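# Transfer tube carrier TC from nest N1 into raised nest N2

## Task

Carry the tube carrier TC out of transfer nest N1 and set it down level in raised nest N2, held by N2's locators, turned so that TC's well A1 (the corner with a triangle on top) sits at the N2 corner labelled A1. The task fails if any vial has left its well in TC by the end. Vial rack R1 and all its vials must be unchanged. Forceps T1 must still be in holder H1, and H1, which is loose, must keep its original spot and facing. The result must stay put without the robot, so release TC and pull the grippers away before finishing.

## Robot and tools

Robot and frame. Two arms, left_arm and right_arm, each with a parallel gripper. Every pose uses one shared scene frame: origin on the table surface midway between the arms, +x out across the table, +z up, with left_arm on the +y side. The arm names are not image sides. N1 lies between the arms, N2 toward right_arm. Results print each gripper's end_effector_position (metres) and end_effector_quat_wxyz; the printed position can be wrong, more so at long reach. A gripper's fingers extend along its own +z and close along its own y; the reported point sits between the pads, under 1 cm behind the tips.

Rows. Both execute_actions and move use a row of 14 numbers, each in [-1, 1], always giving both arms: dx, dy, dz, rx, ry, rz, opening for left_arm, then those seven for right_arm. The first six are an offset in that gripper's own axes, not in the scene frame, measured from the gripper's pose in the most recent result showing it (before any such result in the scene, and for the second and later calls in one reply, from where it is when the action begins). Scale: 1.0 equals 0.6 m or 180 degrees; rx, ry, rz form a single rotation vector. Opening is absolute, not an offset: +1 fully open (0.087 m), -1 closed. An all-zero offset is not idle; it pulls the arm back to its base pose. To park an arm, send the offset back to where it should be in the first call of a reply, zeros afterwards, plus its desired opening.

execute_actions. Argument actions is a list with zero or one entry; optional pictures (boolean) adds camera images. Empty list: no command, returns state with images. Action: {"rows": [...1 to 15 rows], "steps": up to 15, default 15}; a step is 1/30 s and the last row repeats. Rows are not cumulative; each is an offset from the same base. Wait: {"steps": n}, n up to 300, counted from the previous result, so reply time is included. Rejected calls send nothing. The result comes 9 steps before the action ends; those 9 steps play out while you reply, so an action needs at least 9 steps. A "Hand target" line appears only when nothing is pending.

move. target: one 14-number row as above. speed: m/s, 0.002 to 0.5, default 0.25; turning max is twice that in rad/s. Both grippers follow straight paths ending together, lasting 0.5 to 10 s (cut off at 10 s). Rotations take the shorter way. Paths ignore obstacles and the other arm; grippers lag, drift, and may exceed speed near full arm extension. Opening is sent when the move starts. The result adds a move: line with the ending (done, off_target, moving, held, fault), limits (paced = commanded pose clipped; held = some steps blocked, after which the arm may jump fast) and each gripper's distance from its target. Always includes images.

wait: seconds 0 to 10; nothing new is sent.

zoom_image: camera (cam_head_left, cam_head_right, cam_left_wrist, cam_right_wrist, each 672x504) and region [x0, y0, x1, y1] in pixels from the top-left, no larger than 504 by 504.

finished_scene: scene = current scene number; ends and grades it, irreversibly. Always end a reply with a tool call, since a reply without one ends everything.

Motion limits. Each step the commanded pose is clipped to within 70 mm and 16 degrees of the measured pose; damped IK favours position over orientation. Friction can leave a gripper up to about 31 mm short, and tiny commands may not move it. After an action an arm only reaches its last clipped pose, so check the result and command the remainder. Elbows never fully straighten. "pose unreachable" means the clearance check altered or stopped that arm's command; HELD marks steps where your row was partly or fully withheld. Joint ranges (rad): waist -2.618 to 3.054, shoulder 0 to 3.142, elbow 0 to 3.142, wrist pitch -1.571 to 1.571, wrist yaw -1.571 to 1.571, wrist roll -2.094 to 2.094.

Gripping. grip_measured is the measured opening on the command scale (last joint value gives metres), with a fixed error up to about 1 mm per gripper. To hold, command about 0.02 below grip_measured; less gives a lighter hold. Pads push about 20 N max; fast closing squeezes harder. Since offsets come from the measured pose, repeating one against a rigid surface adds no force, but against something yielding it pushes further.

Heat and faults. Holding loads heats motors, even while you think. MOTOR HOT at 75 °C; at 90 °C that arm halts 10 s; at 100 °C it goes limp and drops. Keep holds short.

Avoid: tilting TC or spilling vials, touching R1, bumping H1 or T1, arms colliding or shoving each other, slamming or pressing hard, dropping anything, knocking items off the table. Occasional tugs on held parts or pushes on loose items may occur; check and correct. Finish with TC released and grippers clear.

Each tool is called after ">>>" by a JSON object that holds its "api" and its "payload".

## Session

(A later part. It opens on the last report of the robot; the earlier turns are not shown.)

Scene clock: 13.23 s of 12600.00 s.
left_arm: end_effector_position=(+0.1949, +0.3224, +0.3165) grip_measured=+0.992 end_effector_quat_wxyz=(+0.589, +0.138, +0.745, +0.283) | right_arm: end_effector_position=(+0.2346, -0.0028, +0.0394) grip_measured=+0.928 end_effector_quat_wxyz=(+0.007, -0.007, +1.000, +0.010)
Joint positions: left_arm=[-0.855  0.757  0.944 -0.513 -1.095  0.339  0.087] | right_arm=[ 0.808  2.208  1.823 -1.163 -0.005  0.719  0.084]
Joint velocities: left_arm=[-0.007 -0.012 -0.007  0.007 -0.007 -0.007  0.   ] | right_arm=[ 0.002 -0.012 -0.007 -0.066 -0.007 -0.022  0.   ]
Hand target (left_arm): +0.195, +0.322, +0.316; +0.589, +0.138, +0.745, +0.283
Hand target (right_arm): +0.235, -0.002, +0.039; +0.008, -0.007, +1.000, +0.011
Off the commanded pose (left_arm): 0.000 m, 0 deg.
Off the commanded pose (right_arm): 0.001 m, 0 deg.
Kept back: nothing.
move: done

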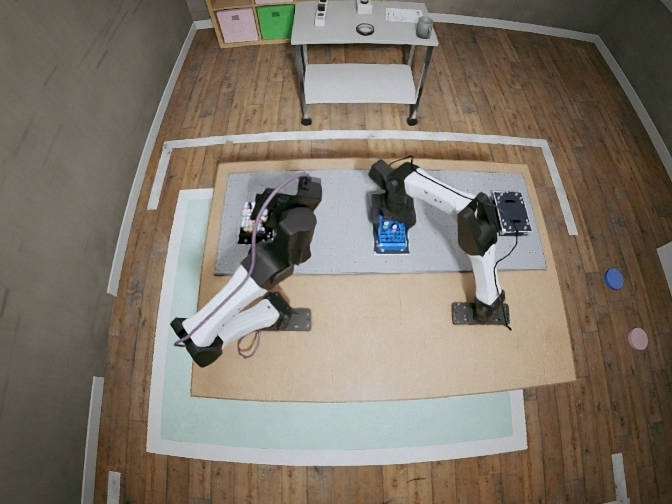

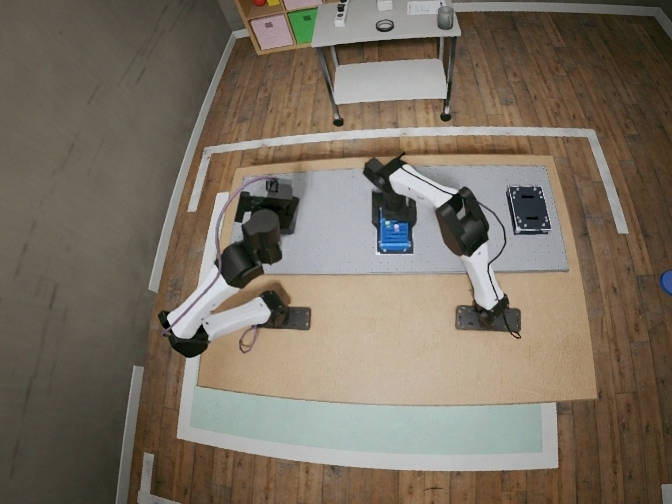

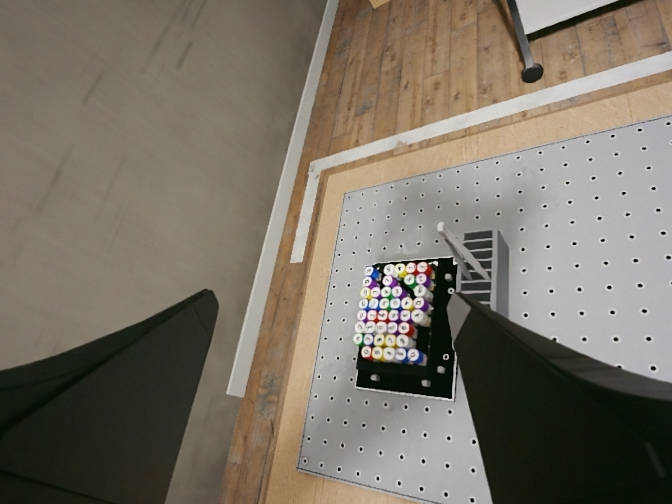

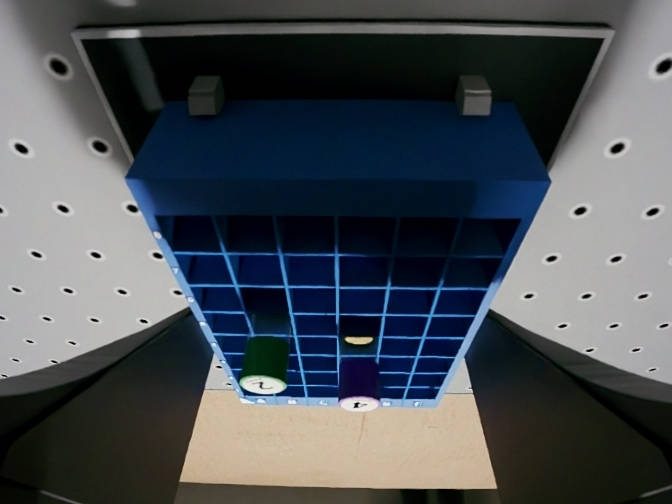

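>>> {"api": "move", "payload": {"target": [0,0,0,0,0,0,1,0,0.003,-0.15,0,0,0,0.88], "speed": 0.07}}

>>> {"api": "move", "payload": {"target": [0,0,0,0,0,0,1,-0.1,-0.65,-0.015,0,0,0,0.88], "speed": 0.15}}

Scene clock: 15.33 s of 12600.00 s.
left_arm: end_effector_position=(+0.1950, +0.3223, +0.3166) grip_measured=+0.992 end_effector_quat_wxyz=(+0.589, +0.138, +0.744, +0.282) | right_arm: end_effector_position=(+0.2346, -0.0029, +0.1311) grip_measured=+0.928 end_effector_quat_wxyz=(+0.013, -0.007, +1.000, +0.014)
Joint positions: left_arm=[-0.855  0.757  0.944 -0.511 -1.095  0.339  0.087] | right_arm=[ 0.808  2.208  2.19  -1.516 -0.004  0.719  0.084]
Joint velocities: left_arm=[-0.007 -0.007 -0.022  0.051  0.007 -0.051  0.   ] | right_arm=[-0.012 -0.002 -0.007 -0.037 -0.007 -0.022  0.001]
Hand target (left_arm): +0.195, +0.322, +0.317; +0.589, +0.138, +0.745, +0.283
Hand target (right_arm): +0.234, -0.002, +0.129; +0.007, -0.007, +1.000, +0.010
Off the commanded pose (left_arm): 0.000 m, 0 deg.
Off the commanded pose (right_arm): 0.002 m, 1 deg.
Kept back: nothing.
move: done

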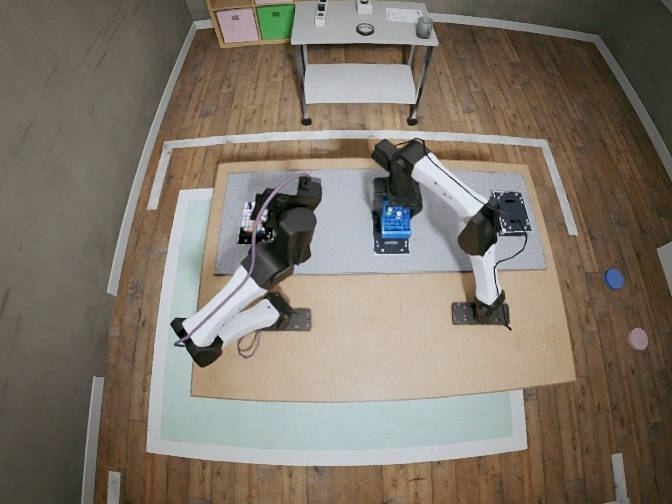

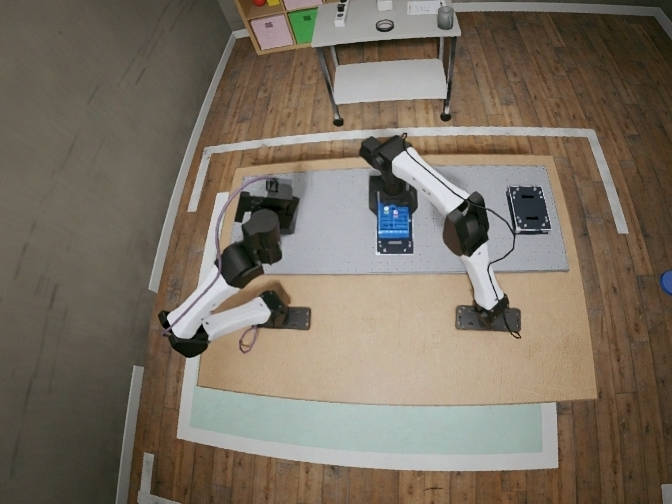

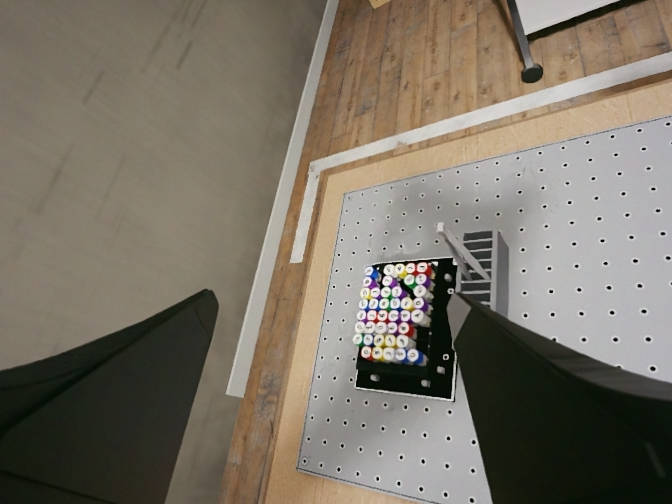

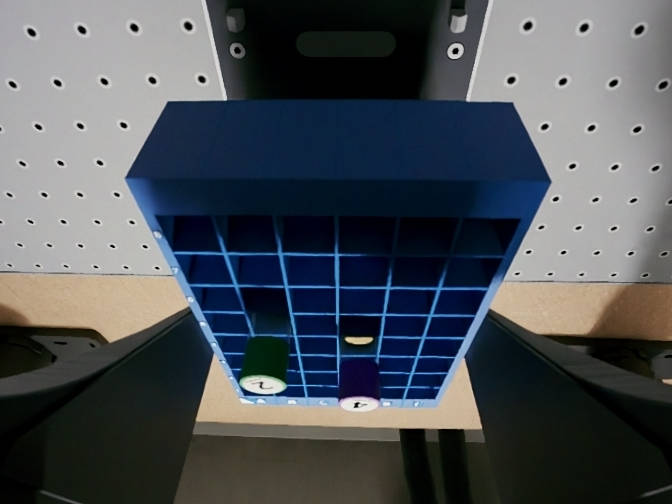

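Scene clock: 18.47 s of 12600.00 s.
left_arm: end_effector_position=(+0.1950, +0.3222, +0.3167) grip_measured=+0.992 end_effector_quat_wxyz=(+0.589, +0.138, +0.744, +0.282) | right_arm: end_effector_position=(+0.2953, -0.3954, +0.1294) grip_measured=+0.928 end_effector_quat_wxyz=(+0.015, -0.002, +1.000, +0.005)
Joint positions: left_arm=[-0.855  0.757  0.944 -0.511 -1.095  0.339  0.087] | right_arm=[-0.197  2.035  1.916 -1.425 -0.018 -0.277  0.084]
Joint velocities: left_arm=[-0.012 -0.002 -0.002 -0.022  0.007 -0.007 -0.   ] | right_arm=[ 0.002 -0.007  0.002  0.007  0.007 -0.066 -0.001]
Hand target (left_arm): +0.195, +0.322, +0.317; +0.589, +0.138, +0.744, +0.282
Hand target (right_arm): +0.296, -0.394, +0.131; +0.012, -0.007, +1.000, +0.010
Off the commanded pose (left_arm): 0.000 m, 0 deg.
Off the commanded pose (right_arm): 0.006 m, 1 deg.
Kept back: nothing.
move: done

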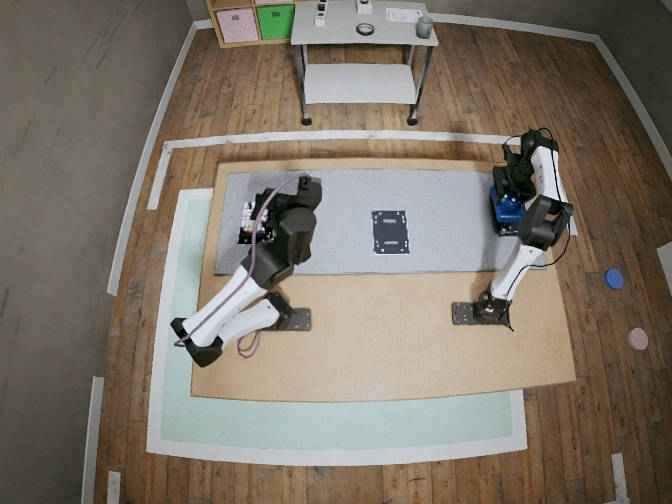

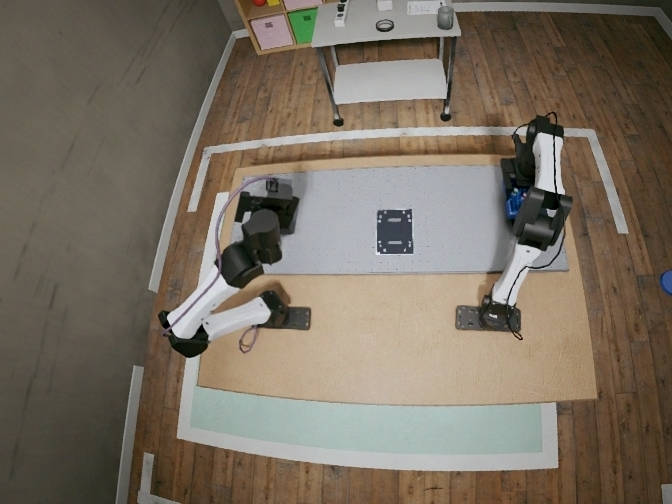

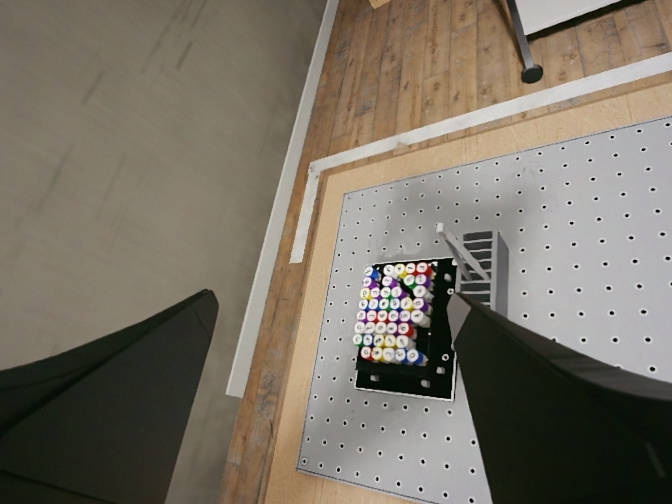

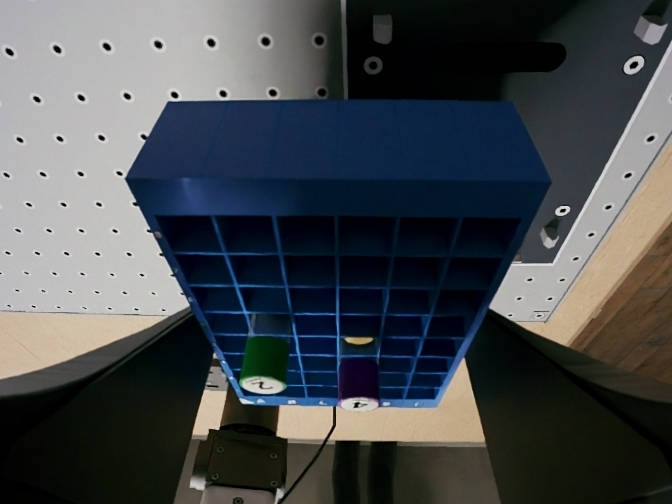

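>>> {"api": "move", "payload": {"target": [0,0,0,0,0,0,1,0,-0.097,0.04,-0.003,0.005,-0.003,0.88], "speed": 0.06}}

Scene clock: 20.10 s of 12600.00 s.
left_arm: end_effector_position=(+0.1951, +0.3222, +0.3169) grip_measured=+0.992 end_effector_quat_wxyz=(+0.590, +0.137, +0.744, +0.282) | right_arm: end_effector_position=(+0.2889, -0.4490, +0.1040) grip_measured=+0.928 end_effector_quat_wxyz=(-0.003, -0.006, +1.000, +0.011)
Joint positions: left_arm=[-0.855  0.757  0.944 -0.51  -1.095  0.339  0.087] | right_arm=[-0.328  2.121  1.94  -1.403 -0.018 -0.415  0.084]
Joint velocities: left_arm=[-0.022  0.022 -0.007 -0.022  0.022 -0.007 -0.   ] | right_arm=[-0.022  0.017 -0.017 -0.022 -0.007  0.022  0.   ]
Hand target (left_arm): +0.195, +0.322, +0.317; +0.589, +0.138, +0.744, +0.282
Hand target (right_arm): +0.295, -0.453, +0.104; +0.007, -0.007, +1.000, +0.009
Off the commanded pose (left_arm): 0.000 m, 0 deg.
Off the commanded pose (right_arm): 0.009 m, 1 deg.
Kept back: nothing.
move: done

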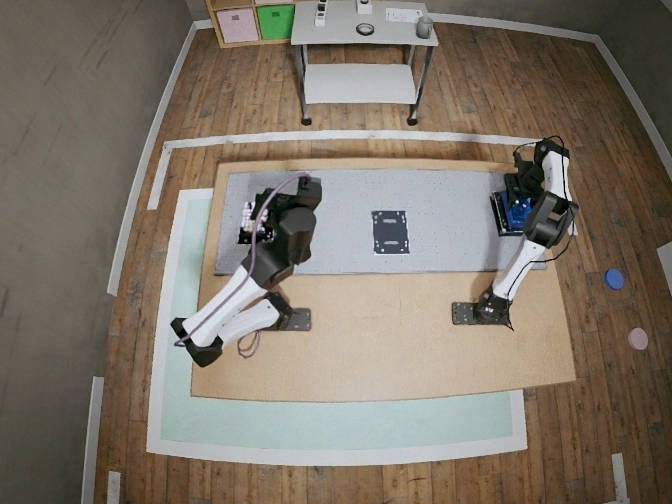

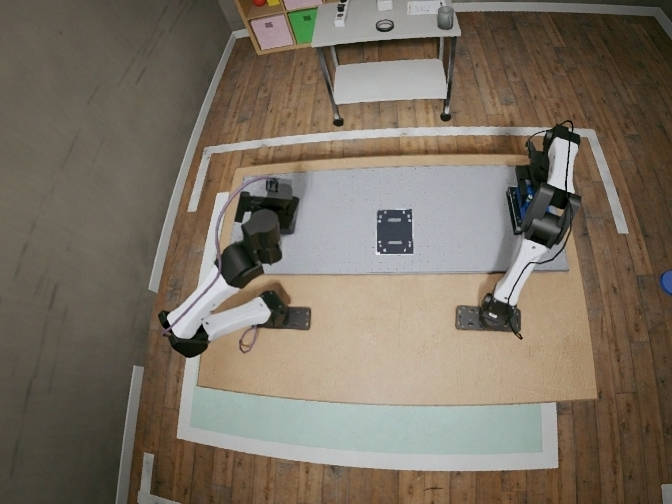

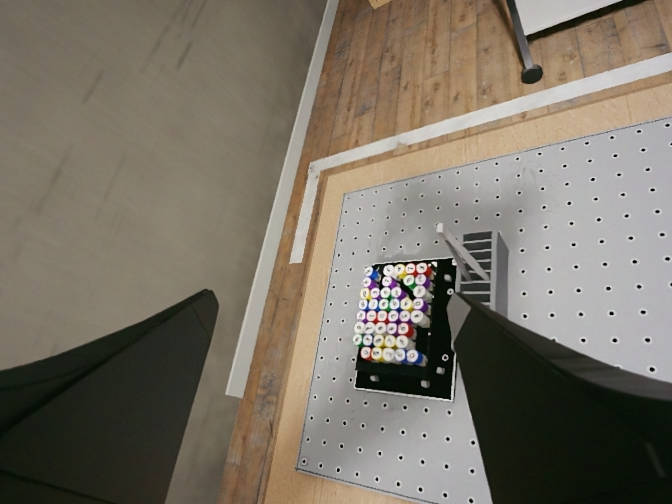

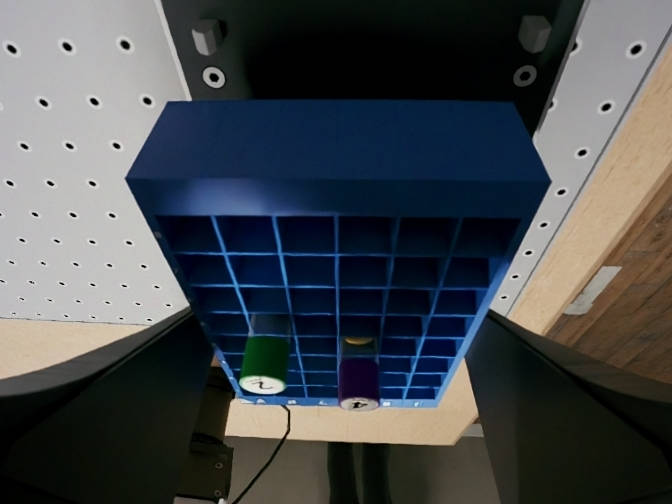

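>>> {"api": "move", "payload": {"target": [0,0,0,0,0,0,1,-0.03,-0.018,0.015,0,-0.008,0.003,0.88], "speed": 0.04}}

Scene clock: 21.33 s of 12600.00 s.
left_arm: end_effector_position=(+0.1952, +0.3221, +0.3170) grip_measured=+0.992 end_effector_quat_wxyz=(+0.590, +0.137, +0.744, +0.282) | right_arm: end_effector_position=(+0.3011, -0.4540, +0.0943) grip_measured=+0.928 end_effector_quat_wxyz=(-0.001, -0.007, +1.000, +0.011)
Joint positions: left_arm=[-0.855  0.757  0.944 -0.508 -1.095  0.339  0.087] | right_arm=[-0.328  2.177  1.989 -1.394 -0.02  -0.417  0.084]
Joint velocities: left_arm=[ 0.007 -0.012 -0.002 -0.022  0.066  0.022 -0.001] | right_arm=[-0.007  0.002 -0.017 -0.007 -0.081  0.007  0.001]
Hand target (left_arm): +0.195, +0.322, +0.317; +0.590, +0.137, +0.744, +0.282
Hand target (right_arm): +0.307, -0.460, +0.095; +0.010, -0.001, +1.000, +0.011
Off the commanded pose (left_arm): 0.000 m, 0 deg.
Off the commanded pose (right_arm): 0.008 m, 1 deg.
Kept back: nothing.
move: done

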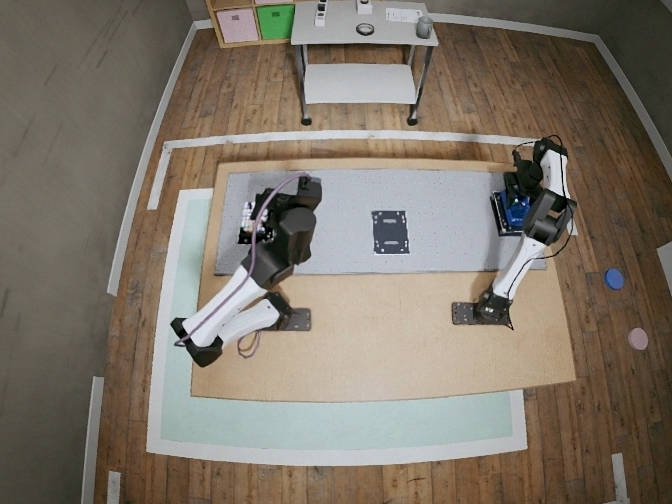

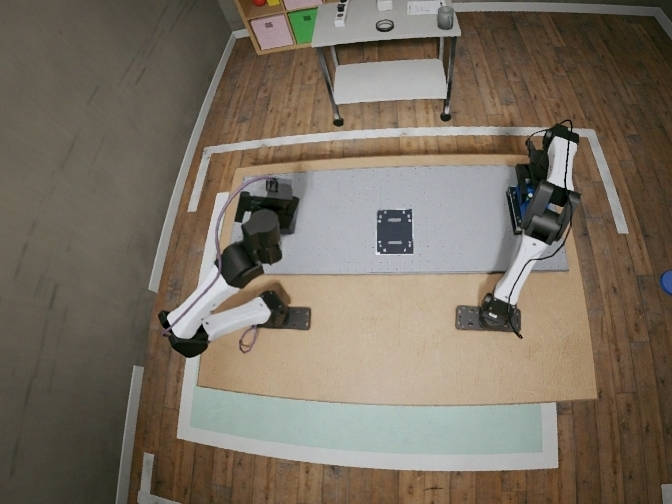

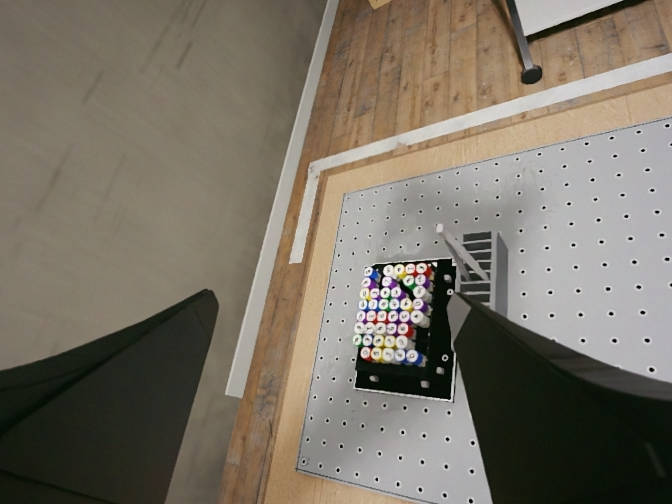

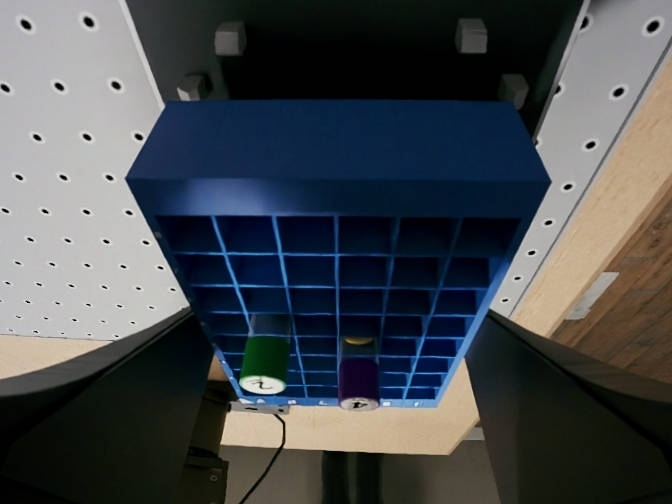

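>>> {"api": "move", "payload": {"target": [0,0,0,0,0,0,1,-0.017,-0.014,0.012,0.002,-0.012,0.008,0.88], "speed": 0.03}}

Scene clock: 22.63 s of 12600.00 s.
left_arm: end_effector_position=(+0.1952, +0.3220, +0.3171) grip_measured=+0.992 end_effector_quat_wxyz=(+0.590, +0.137, +0.744, +0.281) | right_arm: end_effector_position=(+0.3092, -0.4596, +0.0929) grip_measured=+0.928 end_effector_quat_wxyz=(+0.018, -0.001, +1.000, +0.004)
Joint positions: left_arm=[-0.855  0.757  0.944 -0.508 -1.095  0.339  0.087] | right_arm=[-0.334  2.177  1.989 -1.354 -0.022 -0.411  0.084]
Joint velocities: left_arm=[ 0.007 -0.022 -0.012 -0.051 -0.007 -0.007 -0.001] | right_arm=[ 0.002  0.017 -0.007  0.022 -0.066 -0.007  0.001]
Hand target (left_arm): +0.195, +0.322, +0.317; +0.590, +0.137, +0.744, +0.282
Hand target (right_arm): +0.311, -0.462, +0.087; +0.018, +0.006, +1.000, +0.008
Off the commanded pose (left_arm): 0.000 m, 0 deg.
Off the commanded pose (right_arm): 0.007 m, 1 deg.
Kept back: nothing.
move: done

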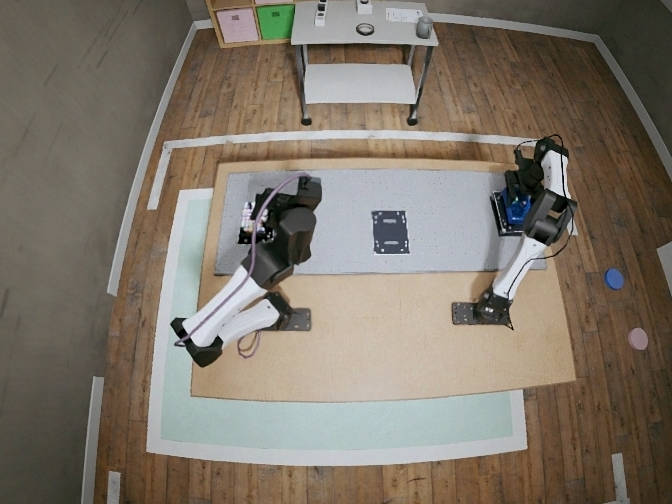

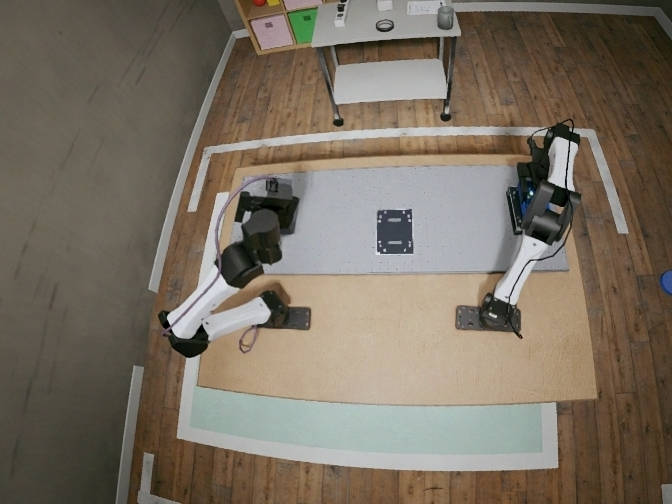

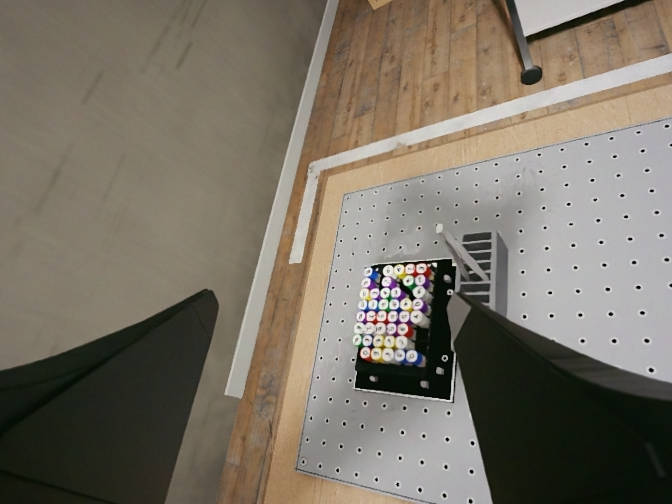

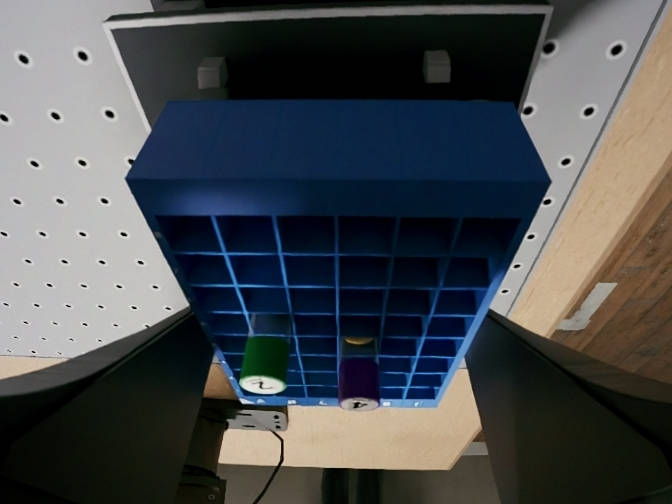

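>>> {"api": "move", "payload": {"target": [0,0,0,0,0,0,1,0.008,0.005,0.026,-0.002,0.009,-0.01,0.88], "speed": 0.03}}

Scene clock: 23.90 s of 12600.00 s.
left_arm: end_effector_position=(+0.1953, +0.3220, +0.3172) grip_measured=+0.992 end_effector_quat_wxyz=(+0.591, +0.136, +0.744, +0.281) | right_arm: end_effector_position=(+0.3047, -0.4584, +0.0824) grip_measured=+0.928 end_effector_quat_wxyz=(+0.008, -0.009, +1.000, +0.008)
Joint positions: left_arm=[-0.855  0.757  0.944 -0.506 -1.095  0.339  0.087] | right_arm=[-0.334  2.177  1.945 -1.331 -0.022 -0.428  0.084]
Joint velocities: left_arm=[ 0.002  0.007  0.007 -0.007 -0.007  0.007 -0.001] | right_arm=[ 0.002  0.002  0.012  0.022 -0.022 -0.007 -0.   ]
Hand target (left_arm): +0.195, +0.322, +0.317; +0.590, +0.137, +0.744, +0.281
Hand target (right_arm): +0.305, -0.456, +0.077; +0.003, -0.017, +1.000, +0.007
Off the commanded pose (left_arm): 0.000 m, 0 deg.
Off the commanded pose (right_arm): 0.006 m, 1 deg.
Kept back: nothing.
move: done

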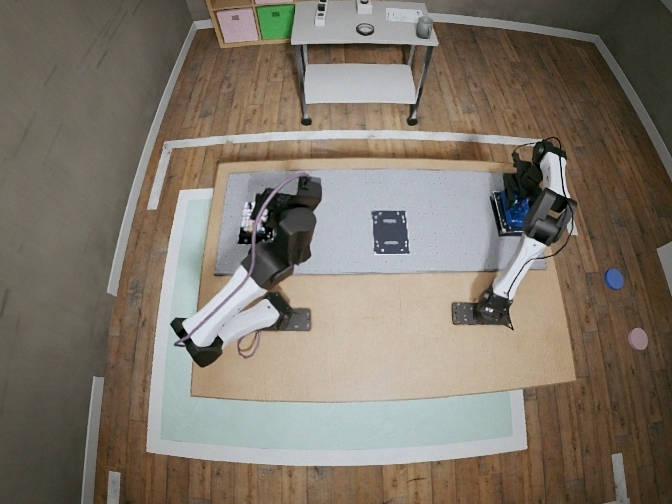

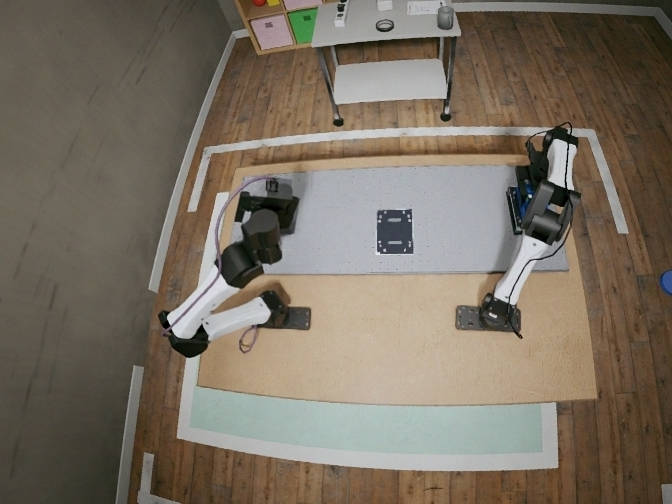

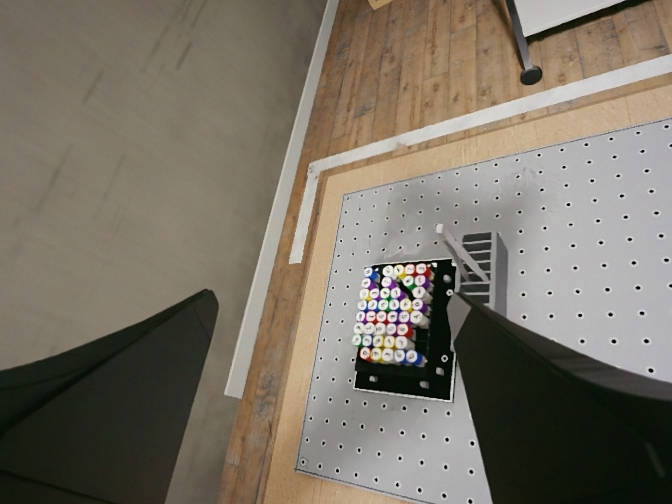

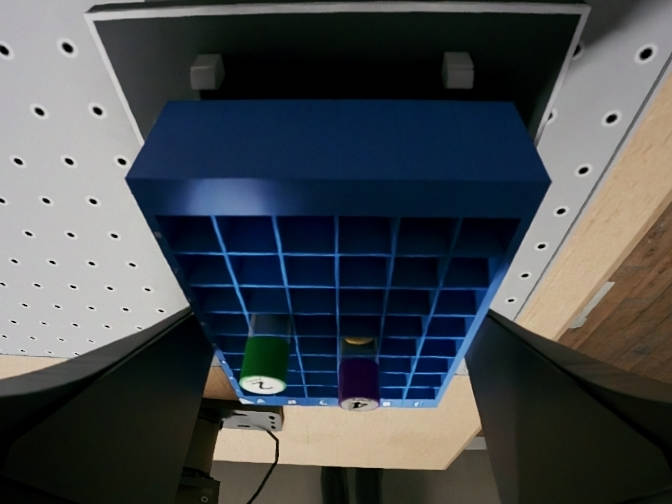

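>>> {"api": "move", "payload": {"target": [0,0,0,0,0,0,1,-0.002,0.007,0.006,-0.006,0,-0.007,0.88], "speed": 0.02}}

Scene clock: 25.10 s of 12600.00 s.
left_arm: end_effector_position=(+0.1953, +0.3219, +0.3173) grip_measured=+0.992 end_effector_quat_wxyz=(+0.591, +0.136, +0.744, +0.281) | right_arm: end_effector_position=(+0.3057, -0.4575, +0.0822) grip_measured=+0.928 end_effector_quat_wxyz=(+0.011, -0.015, +1.000, +0.012)
Joint positions: left_arm=[-0.855  0.757  0.944 -0.506 -1.095  0.339  0.087] | right_arm=[-0.334  2.177  1.945 -1.329 -0.031 -0.439  0.084]
Joint velocities: left_arm=[ 0.017 -0.007 -0.002 -0.022 -0.022  0.022 -0.   ] | right_arm=[-0.007 -0.012 -0.007  0.022  0.022  0.125  0.   ]
Hand target (left_arm): +0.195, +0.322, +0.317; +0.591, +0.136, +0.744, +0.281
Hand target (right_arm): +0.306, -0.454, +0.079; +0.008, -0.021, +1.000, +0.018
Off the commanded pose (left_arm): 0.000 m, 0 deg.
Off the commanded pose (right_arm): 0.005 m, 1 deg.
Kept back: nothing.
move: done

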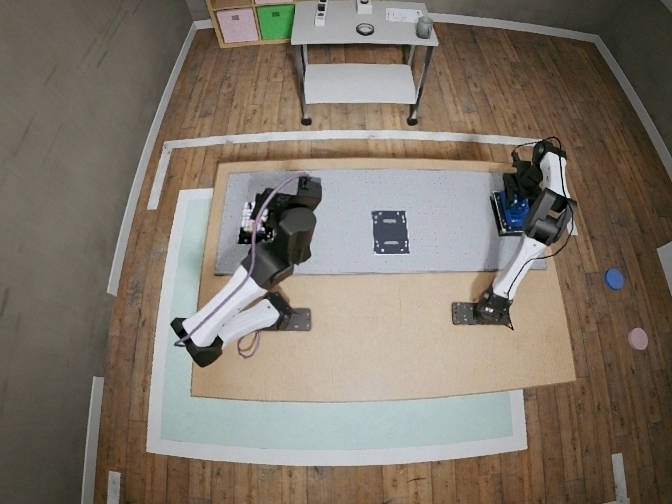

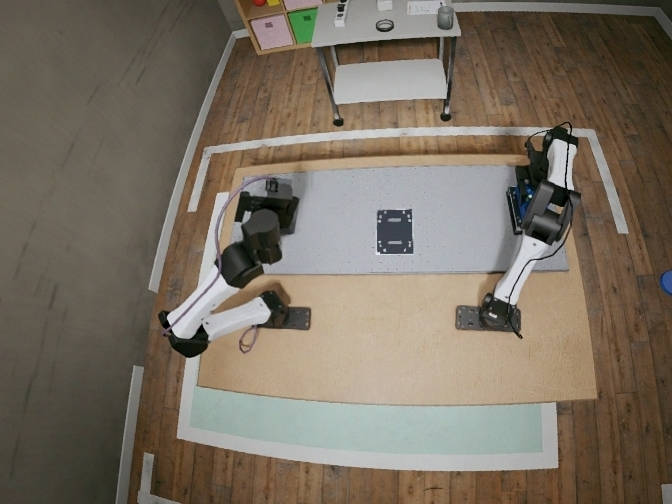

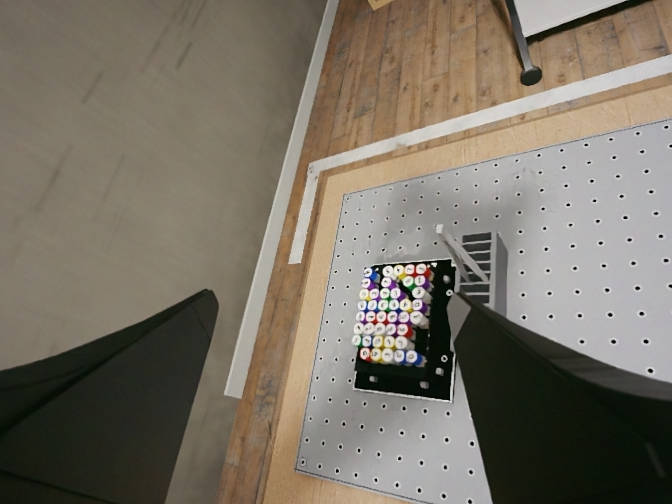

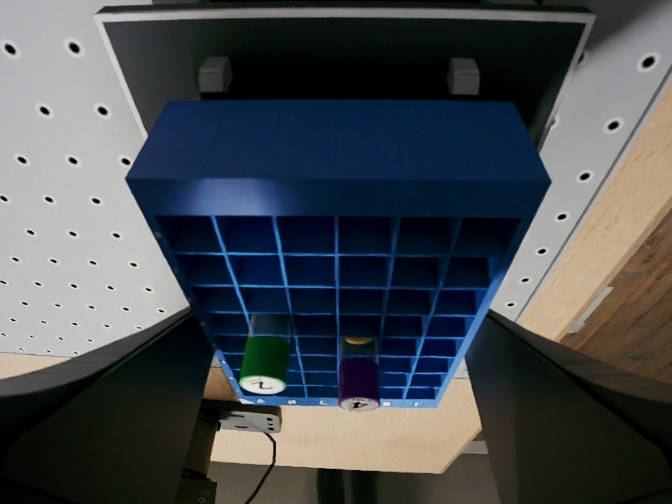

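>>> {"api": "move", "payload": {"target": [0,0,0,0,0,0,1,0.002,0.001,0.036,0,0.005,0,0.88], "speed": 0.02}}

Scene clock: 26.67 s of 12600.00 s.
left_arm: end_effector_position=(+0.1954, +0.3219, +0.3175) grip_measured=+0.992 end_effector_quat_wxyz=(+0.591, +0.136, +0.744, +0.281) | right_arm: end_effector_position=(+0.3053, -0.4574, +0.0722) grip_measured=+0.928 end_effector_quat_wxyz=(+0.010, -0.015, +1.000, +0.012)
Joint positions: left_arm=[-0.855  0.757  0.944 -0.505 -1.095  0.339  0.087] | right_arm=[-0.334  2.177  1.905 -1.291 -0.031 -0.438  0.084]
Joint velocities: left_arm=[ 0.002  0.012  0.012  0.066  0.022  0.081 -0.   ] | right_arm=[ 0.007  0.002 -0.012 -0.022  0.051 -0.051 -0.001]
Hand target (left_arm): +0.195, +0.322, +0.317; +0.591, +0.136, +0.744, +0.281
Hand target (right_arm): +0.304, -0.456, +0.061; +0.003, -0.015, +1.000, +0.012
Off the commanded pose (left_arm): 0.000 m, 0 deg.
Off the commanded pose (right_arm): 0.012 m, 1 deg.
Kept back: nothing.
move: off_target (right_arm)

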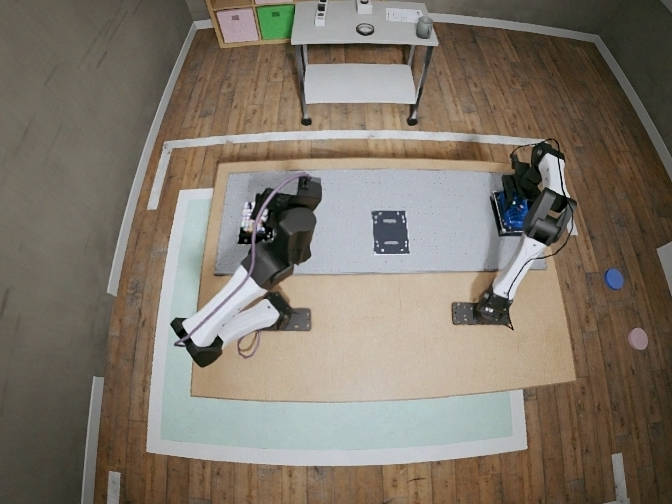

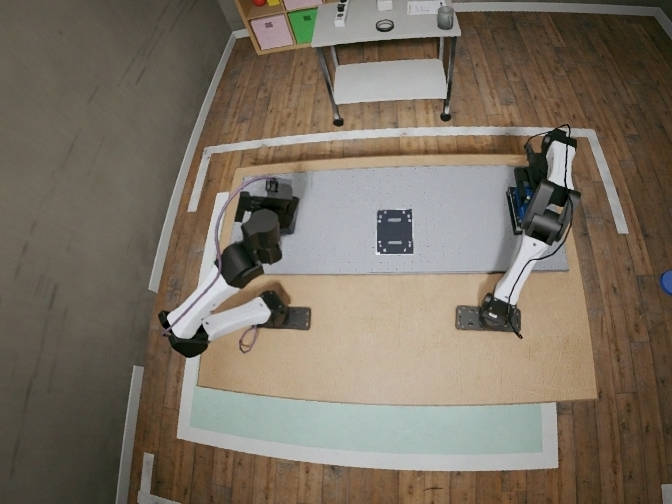

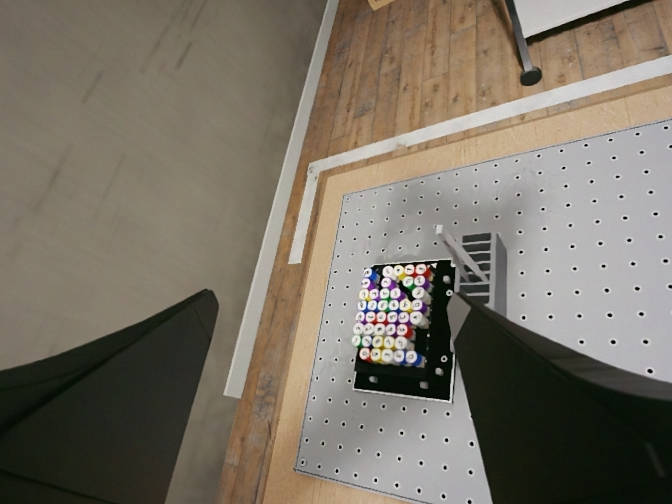

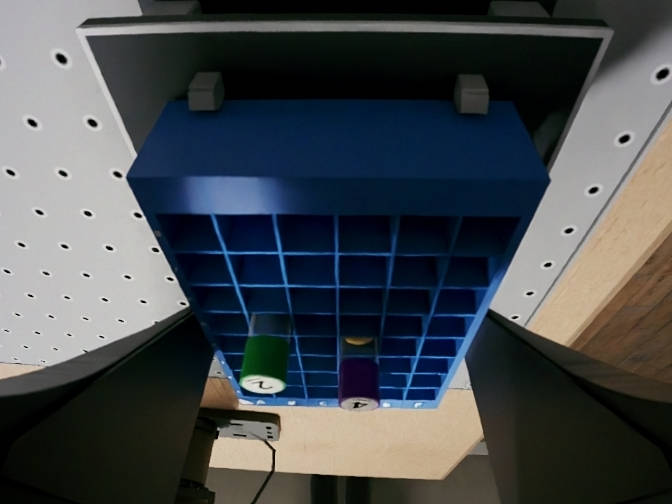

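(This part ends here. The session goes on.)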